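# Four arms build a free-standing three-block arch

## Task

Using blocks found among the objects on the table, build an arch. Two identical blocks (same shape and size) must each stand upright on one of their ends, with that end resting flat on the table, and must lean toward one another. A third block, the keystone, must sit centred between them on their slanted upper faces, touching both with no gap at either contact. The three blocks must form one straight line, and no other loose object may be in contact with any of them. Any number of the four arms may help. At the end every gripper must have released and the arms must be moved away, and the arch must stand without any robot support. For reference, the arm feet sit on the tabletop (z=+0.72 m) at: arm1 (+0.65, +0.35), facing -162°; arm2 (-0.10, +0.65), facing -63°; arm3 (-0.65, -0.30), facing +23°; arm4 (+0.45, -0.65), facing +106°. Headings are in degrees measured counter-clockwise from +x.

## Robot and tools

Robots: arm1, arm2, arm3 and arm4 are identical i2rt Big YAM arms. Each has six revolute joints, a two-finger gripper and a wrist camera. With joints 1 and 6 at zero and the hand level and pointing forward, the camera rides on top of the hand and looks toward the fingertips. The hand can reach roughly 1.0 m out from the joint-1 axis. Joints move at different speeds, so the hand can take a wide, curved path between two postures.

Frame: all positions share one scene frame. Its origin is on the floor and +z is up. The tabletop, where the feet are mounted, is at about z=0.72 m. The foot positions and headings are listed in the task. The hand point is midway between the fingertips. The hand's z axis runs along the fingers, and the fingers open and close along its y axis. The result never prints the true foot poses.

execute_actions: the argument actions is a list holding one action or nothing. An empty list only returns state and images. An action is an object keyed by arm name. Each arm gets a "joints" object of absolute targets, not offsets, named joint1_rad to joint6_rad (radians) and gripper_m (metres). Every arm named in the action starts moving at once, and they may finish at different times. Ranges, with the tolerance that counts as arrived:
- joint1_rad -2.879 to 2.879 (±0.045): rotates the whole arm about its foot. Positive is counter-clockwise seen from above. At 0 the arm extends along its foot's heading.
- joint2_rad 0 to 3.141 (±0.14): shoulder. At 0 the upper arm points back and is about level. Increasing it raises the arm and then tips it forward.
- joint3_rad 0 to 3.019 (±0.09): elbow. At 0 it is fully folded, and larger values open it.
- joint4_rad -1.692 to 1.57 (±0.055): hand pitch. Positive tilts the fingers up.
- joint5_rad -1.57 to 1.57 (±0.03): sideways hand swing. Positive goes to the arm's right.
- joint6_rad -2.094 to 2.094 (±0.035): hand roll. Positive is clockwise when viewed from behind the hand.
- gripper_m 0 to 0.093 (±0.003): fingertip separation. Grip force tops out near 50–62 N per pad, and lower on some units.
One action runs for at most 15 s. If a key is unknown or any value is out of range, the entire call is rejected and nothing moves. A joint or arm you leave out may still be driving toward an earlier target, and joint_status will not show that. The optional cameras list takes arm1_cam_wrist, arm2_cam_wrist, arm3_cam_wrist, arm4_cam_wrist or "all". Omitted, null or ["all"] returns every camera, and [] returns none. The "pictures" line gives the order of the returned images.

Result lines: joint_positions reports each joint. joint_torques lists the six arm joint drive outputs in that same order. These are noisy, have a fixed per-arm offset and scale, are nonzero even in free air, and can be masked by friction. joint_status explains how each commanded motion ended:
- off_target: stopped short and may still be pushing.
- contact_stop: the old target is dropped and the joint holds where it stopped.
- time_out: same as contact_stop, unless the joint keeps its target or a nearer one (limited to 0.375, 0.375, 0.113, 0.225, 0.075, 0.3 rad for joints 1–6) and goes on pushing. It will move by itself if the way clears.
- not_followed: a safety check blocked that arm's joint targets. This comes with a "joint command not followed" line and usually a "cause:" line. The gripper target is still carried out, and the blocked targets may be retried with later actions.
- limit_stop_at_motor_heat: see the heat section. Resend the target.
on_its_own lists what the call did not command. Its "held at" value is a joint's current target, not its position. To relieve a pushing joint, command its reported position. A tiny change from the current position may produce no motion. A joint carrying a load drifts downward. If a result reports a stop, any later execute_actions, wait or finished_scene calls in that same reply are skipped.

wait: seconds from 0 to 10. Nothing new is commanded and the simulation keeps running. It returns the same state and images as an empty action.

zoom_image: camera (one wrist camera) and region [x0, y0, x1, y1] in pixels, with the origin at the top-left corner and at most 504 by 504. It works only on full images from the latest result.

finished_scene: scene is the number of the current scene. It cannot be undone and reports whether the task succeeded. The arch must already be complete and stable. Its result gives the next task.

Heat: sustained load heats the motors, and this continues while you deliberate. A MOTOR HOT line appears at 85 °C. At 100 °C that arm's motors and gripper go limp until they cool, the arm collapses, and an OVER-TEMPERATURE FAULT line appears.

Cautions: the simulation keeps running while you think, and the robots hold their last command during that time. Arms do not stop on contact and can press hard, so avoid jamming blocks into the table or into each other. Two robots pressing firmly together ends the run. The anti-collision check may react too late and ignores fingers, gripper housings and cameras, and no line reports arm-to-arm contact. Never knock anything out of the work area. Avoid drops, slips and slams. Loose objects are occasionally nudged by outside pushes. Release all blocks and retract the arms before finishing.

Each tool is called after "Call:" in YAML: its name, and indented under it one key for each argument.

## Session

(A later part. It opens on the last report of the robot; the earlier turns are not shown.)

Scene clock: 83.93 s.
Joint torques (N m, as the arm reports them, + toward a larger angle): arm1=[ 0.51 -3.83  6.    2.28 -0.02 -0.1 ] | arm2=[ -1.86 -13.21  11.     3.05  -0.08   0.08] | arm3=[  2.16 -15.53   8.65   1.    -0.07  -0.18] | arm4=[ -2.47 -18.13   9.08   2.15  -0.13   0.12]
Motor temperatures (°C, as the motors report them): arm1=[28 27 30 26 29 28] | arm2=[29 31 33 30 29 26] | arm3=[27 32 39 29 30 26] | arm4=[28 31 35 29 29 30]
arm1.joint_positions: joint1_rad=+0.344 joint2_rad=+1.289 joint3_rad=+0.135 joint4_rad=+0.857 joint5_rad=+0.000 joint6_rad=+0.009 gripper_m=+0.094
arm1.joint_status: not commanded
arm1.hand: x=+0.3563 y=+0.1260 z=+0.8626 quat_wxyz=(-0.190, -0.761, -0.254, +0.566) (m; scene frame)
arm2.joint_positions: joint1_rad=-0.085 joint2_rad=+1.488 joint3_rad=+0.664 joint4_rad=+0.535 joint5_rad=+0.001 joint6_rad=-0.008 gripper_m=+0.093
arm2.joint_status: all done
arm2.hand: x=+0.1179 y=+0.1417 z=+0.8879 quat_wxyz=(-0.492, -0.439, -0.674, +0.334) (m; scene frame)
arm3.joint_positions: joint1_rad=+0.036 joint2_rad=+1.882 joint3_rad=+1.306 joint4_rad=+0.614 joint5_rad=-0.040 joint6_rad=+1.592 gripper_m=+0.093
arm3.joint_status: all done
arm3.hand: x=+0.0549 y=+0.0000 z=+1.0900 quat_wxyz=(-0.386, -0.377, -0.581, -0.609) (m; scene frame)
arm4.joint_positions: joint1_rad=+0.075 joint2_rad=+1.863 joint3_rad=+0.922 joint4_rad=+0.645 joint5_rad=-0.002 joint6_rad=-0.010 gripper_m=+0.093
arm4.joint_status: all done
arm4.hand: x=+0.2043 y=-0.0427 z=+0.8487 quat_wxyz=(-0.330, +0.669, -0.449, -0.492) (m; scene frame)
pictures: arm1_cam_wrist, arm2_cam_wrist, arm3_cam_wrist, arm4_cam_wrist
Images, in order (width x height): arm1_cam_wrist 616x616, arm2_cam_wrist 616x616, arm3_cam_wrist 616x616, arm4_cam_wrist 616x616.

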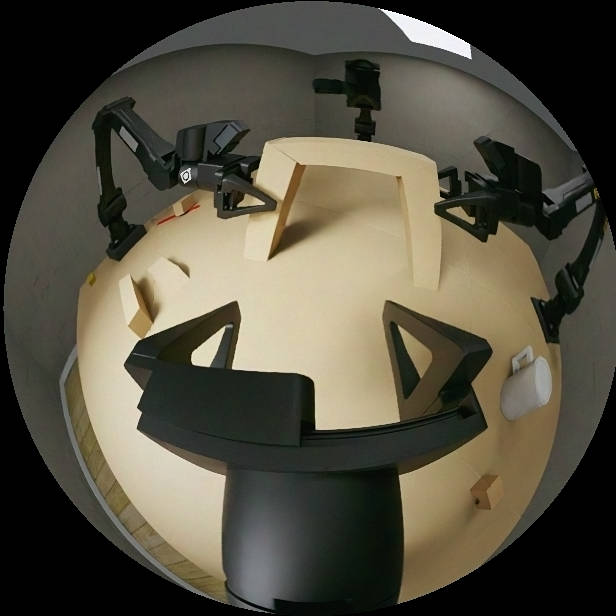

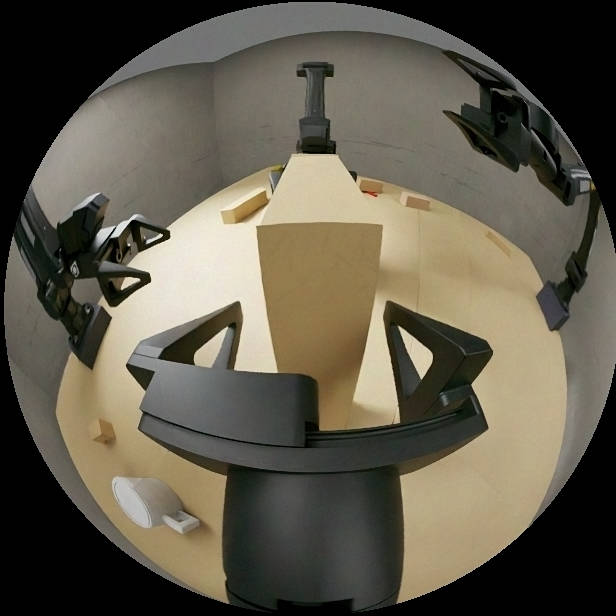

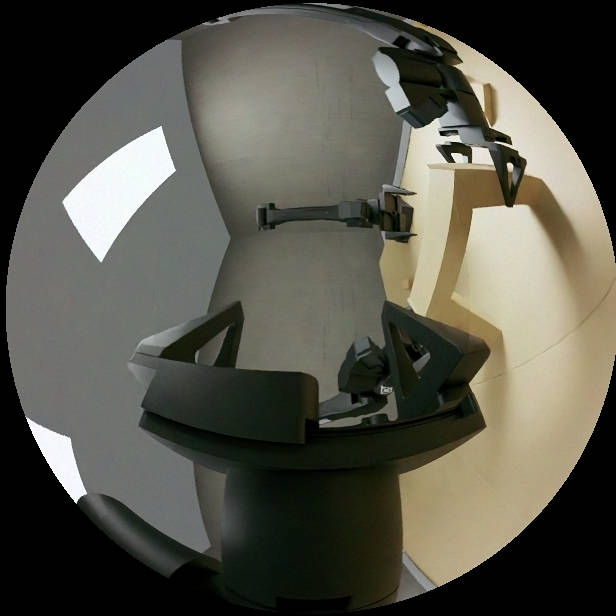

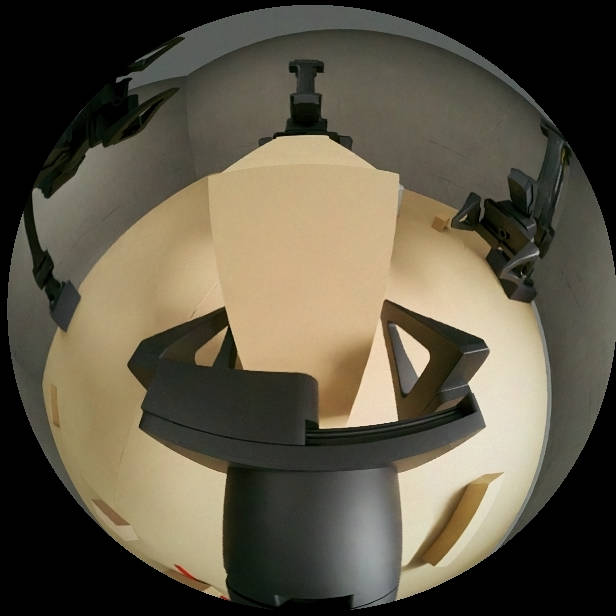

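Call:
execute_actions:
  actions:
    - {"arm4":{"joints":{"joint1_rad":0.105}},"arm2":{"joints":{"joint2_rad":1.3,"joint3_rad":0.55}},"arm3":{"joints":{"joint2_rad":1.2,"joint3_rad":0.9}}}
  cameras: ["arm4_cam_wrist","arm1_cam_wrist"]

Call:
execute_actions:
  actions:
    - {"arm4":{"joints":{"joint2_rad":1.6,"joint3_rad":0.65}},"arm2":{"joints":{"joint2_rad":0.9}}}
  cameras: ["arm4_cam_wrist","arm1_cam_wrist"]

Scene clock: 85.70 s.
Joint torques (N m, as the arm reports them, + toward a larger angle): arm1=[ 0.43 -3.77  5.96  2.28 -0.02 -0.1 ] | arm2=[-1.97 -9.07  8.68  2.91 -0.09  0.08] | arm3=[ 2.13 -7.59  9.37  1.31 -0.02 -0.11] | arm4=[ -1.24 -18.11   9.2    2.05  -0.12   0.11]
Motor temperatures (°C, as the motors report them): arm1=[28 27 30 26 29 28] | arm2=[29 31 33 30 29 26] | arm3=[27 32 38 29 30 26] | arm4=[28 31 35 29 29 30]
arm1.joint_positions: joint1_rad=+0.344 joint2_rad=+1.289 joint3_rad=+0.135 joint4_rad=+0.857 joint5_rad=+0.000 joint6_rad=+0.009 gripper_m=+0.094
arm1.joint_status: not commanded
arm1.hand: x=+0.3563 y=+0.1260 z=+0.8626 quat_wxyz=(-0.190, -0.761, -0.254, +0.566) (m; scene frame)
arm2.joint_positions: joint1_rad=-0.085 joint2_rad=+1.297 joint3_rad=+0.550 joint4_rad=+0.538 joint5_rad=+0.001 joint6_rad=-0.008 gripper_m=+0.093
arm2.joint_status: all done
arm2.hand: x=+0.0998 y=+0.1854 z=+0.9282 quat_wxyz=(-0.518, -0.425, -0.654, +0.351) (m; scene frame)
arm3.joint_positions: joint1_rad=+0.036 joint2_rad=+1.186 joint3_rad=+0.907 joint4_rad=+0.609 joint5_rad=-0.040 joint6_rad=+1.592 gripper_m=+0.093
arm3.joint_status: all done
arm3.hand: x=-0.1556 y=-0.0843 z=+1.2994 quat_wxyz=(-0.439, -0.312, -0.490, -0.686) (m; scene frame)
arm4.joint_positions: joint1_rad=+0.094 joint2_rad=+1.863 joint3_rad=+0.922 joint4_rad=+0.645 joint5_rad=-0.002 joint6_rad=-0.010 gripper_m=+0.093
arm4.joint_status: all done
arm4.hand: x=+0.1930 y=-0.0474 z=+0.8488 quat_wxyz=(-0.325, +0.674, -0.443, -0.495) (m; scene frame)
pictures: arm1_cam_wrist, arm4_cam_wrist
Images, in order (width x height): arm1_cam_wrist 616x616, arm4_cam_wrist 616x616.

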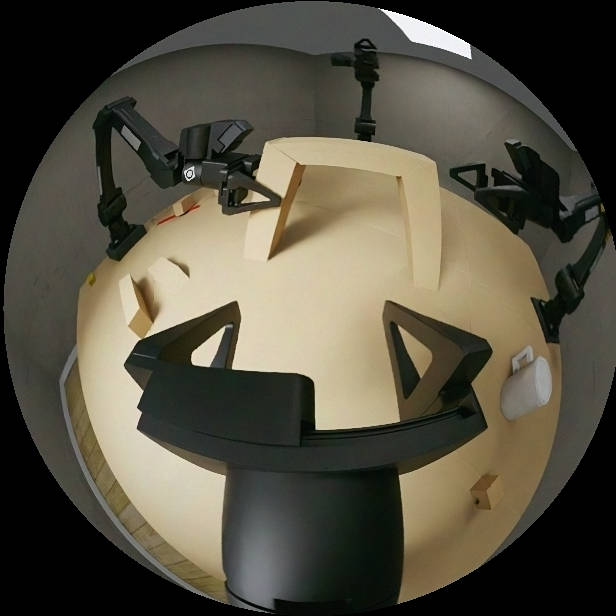

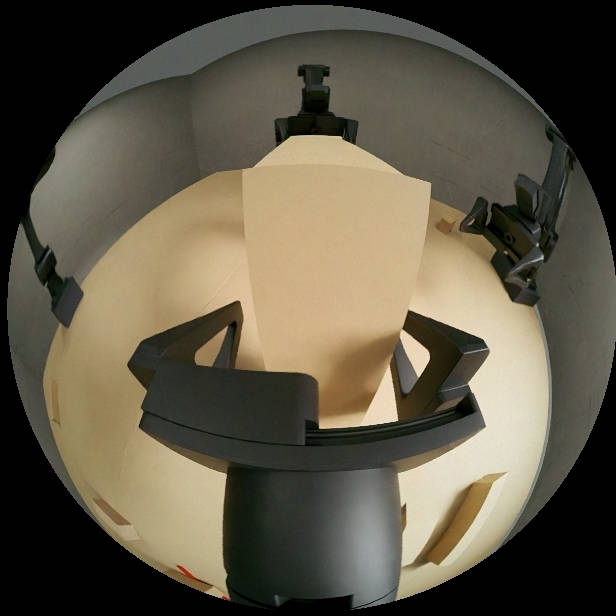

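Scene clock: 86.83 s.
Joint torques (N m, as the arm reports them, + toward a larger angle): arm1=[ 0.47 -3.77  5.93  2.25 -0.02 -0.11] | arm2=[-1.97 -3.48 10.65  2.56 -0.08  0.07] | arm3=[ 2.19 -7.65  9.43  1.27 -0.06 -0.12] | arm4=[ -0.57 -13.15   6.59   2.04  -0.14   0.14]
Motor temperatures (°C, as the motors report them): arm1=[28 27 30 26 29 28] | arm2=[29 30 33 30 29 26] | arm3=[27 32 38 29 30 26] | arm4=[28 31 35 29 29 30]
arm1.joint_positions: joint1_rad=+0.344 joint2_rad=+1.289 joint3_rad=+0.135 joint4_rad=+0.857 joint5_rad=+0.000 joint6_rad=+0.009 gripper_m=+0.094
arm1.joint_status: not commanded
arm1.hand: x=+0.3563 y=+0.1260 z=+0.8626 quat_wxyz=(-0.190, -0.761, -0.254, +0.566) (m; scene frame)
arm2.joint_positions: joint1_rad=-0.085 joint2_rad=+0.887 joint3_rad=+0.549 joint4_rad=+0.543 joint5_rad=+0.001 joint6_rad=-0.008 gripper_m=+0.093
arm2.joint_status: all done
arm2.hand: x=+0.0752 y=+0.2484 z=+1.1162 quat_wxyz=(-0.641, -0.345, -0.533, +0.432) (m; scene frame)
arm3.joint_positions: joint1_rad=+0.036 joint2_rad=+1.186 joint3_rad=+0.907 joint4_rad=+0.609 joint5_rad=-0.040 joint6_rad=+1.592 gripper_m=+0.093
arm3.joint_status: not commanded
arm3.hand: x=-0.1556 y=-0.0843 z=+1.2994 quat_wxyz=(-0.439, -0.312, -0.490, -0.686) (m; scene frame)
arm4.joint_positions: joint1_rad=+0.094 joint2_rad=+1.594 joint3_rad=+0.649 joint4_rad=+0.647 joint5_rad=-0.002 joint6_rad=-0.010 gripper_m=+0.093
arm4.joint_status: all done
arm4.hand: x=+0.2320 y=-0.1380 z=+0.8816 quat_wxyz=(-0.324, +0.674, -0.443, -0.494) (m; scene frame)
pictures: arm1_cam_wrist, arm4_cam_wrist
Images, in order (width x height): arm1_cam_wrist 616x616, arm4_cam_wrist 616x616.

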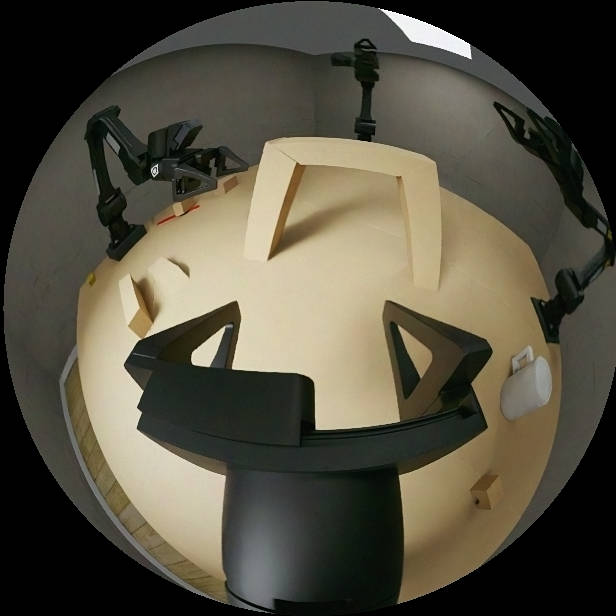

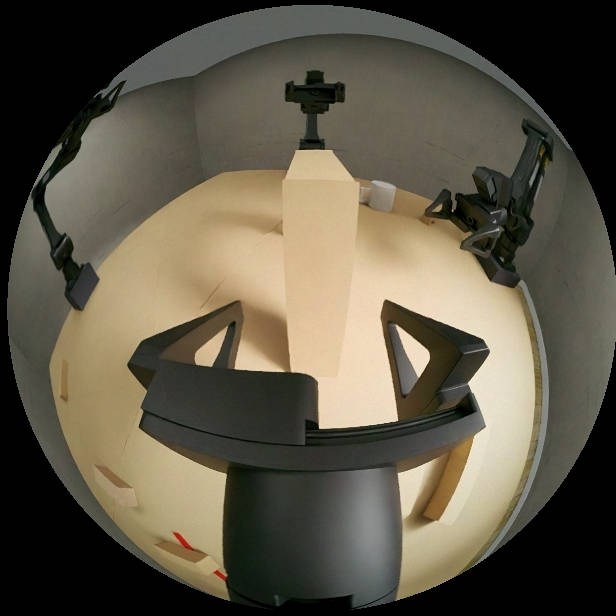

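Arch stands and aligned. Move further clear.

Call:
execute_actions:
  actions:
    - {"arm4":{"joints":{"joint2_rad":1.1}},"arm1":{"joints":{"joint2_rad":0.9}}}
  cameras: ["arm1_cam_wrist","arm4_cam_wrist"]

Call:
finished_scene:
  scene: 2

Scene clock: 88.27 s.
Joint torques (N m, as the arm reports them, + toward a larger angle): arm1=[ 0.5  -2.21  8.81  2.01 -0.01 -0.1 ] | arm2=[-1.89 -3.57 10.75  2.53 -0.09  0.08] | arm3=[ 2.28 -7.28  9.58  1.3  -0.01 -0.17] | arm4=[-0.69 -7.84  9.49  1.67 -0.14  0.1 ]
Motor temperatures (°C, as the motors report them): arm1=[28 27 30 26 29 28] | arm2=[29 30 33 30 29 26] | arm3=[27 32 38 29 30 26] | arm4=[28 31 35 29 29 30]
arm1.joint_positions: joint1_rad=+0.344 joint2_rad=+0.903 joint3_rad=+0.135 joint4_rad=+0.863 joint5_rad=+0.000 joint6_rad=+0.009 gripper_m=+0.094
arm1.joint_status: all done
arm1.hand: x=+0.3663 y=+0.1324 z=+0.9983 quat_wxyz=(-0.237, -0.637, -0.213, +0.702) (m; scene frame)
arm2.joint_positions: joint1_rad=-0.085 joint2_rad=+0.887 joint3_rad=+0.549 joint4_rad=+0.543 joint5_rad=+0.001 joint6_rad=-0.008 gripper_m=+0.093
arm2.joint_status: not commanded
arm2.hand: x=+0.0752 y=+0.2484 z=+1.1162 quat_wxyz=(-0.641, -0.345, -0.533, +0.432) (m; scene frame)
arm3.joint_positions: joint1_rad=+0.036 joint2_rad=+1.186 joint3_rad=+0.907 joint4_rad=+0.609 joint5_rad=-0.040 joint6_rad=+1.592 gripper_m=+0.093
arm3.joint_status: not commanded
arm3.hand: x=-0.1556 y=-0.0843 z=+1.2994 quat_wxyz=(-0.439, -0.312, -0.490, -0.686) (m; scene frame)
arm4.joint_positions: joint1_rad=+0.094 joint2_rad=+1.095 joint3_rad=+0.644 joint4_rad=+0.653 joint5_rad=-0.002 joint6_rad=-0.010 gripper_m=+0.093
arm4.joint_status: all done
arm4.hand: x=+0.2584 y=-0.1938 z=+1.1381 quat_wxyz=(-0.426, +0.530, -0.350, -0.644) (m; scene frame)
pictures: arm1_cam_wrist, arm4_cam_wrist
Images, in order (width x height): arm1_cam_wrist 616x616, arm4_cam_wrist 616x616.

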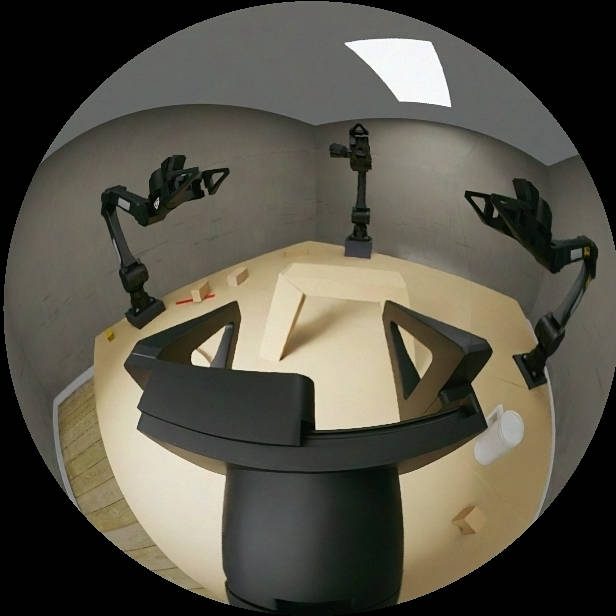

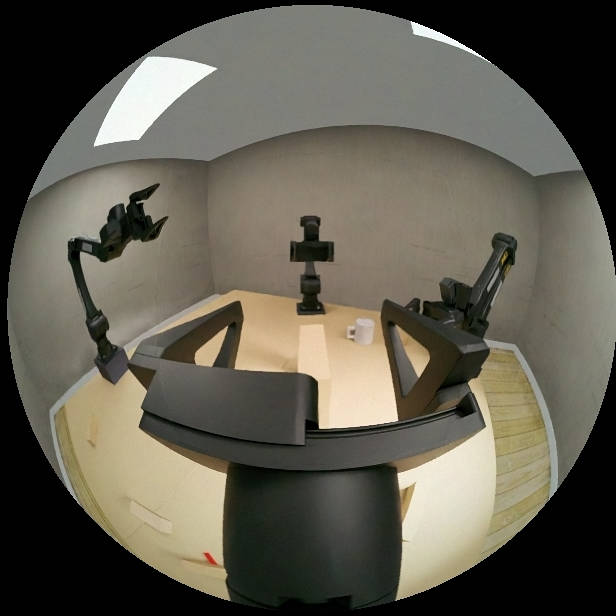

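The scene is finished: the task was done.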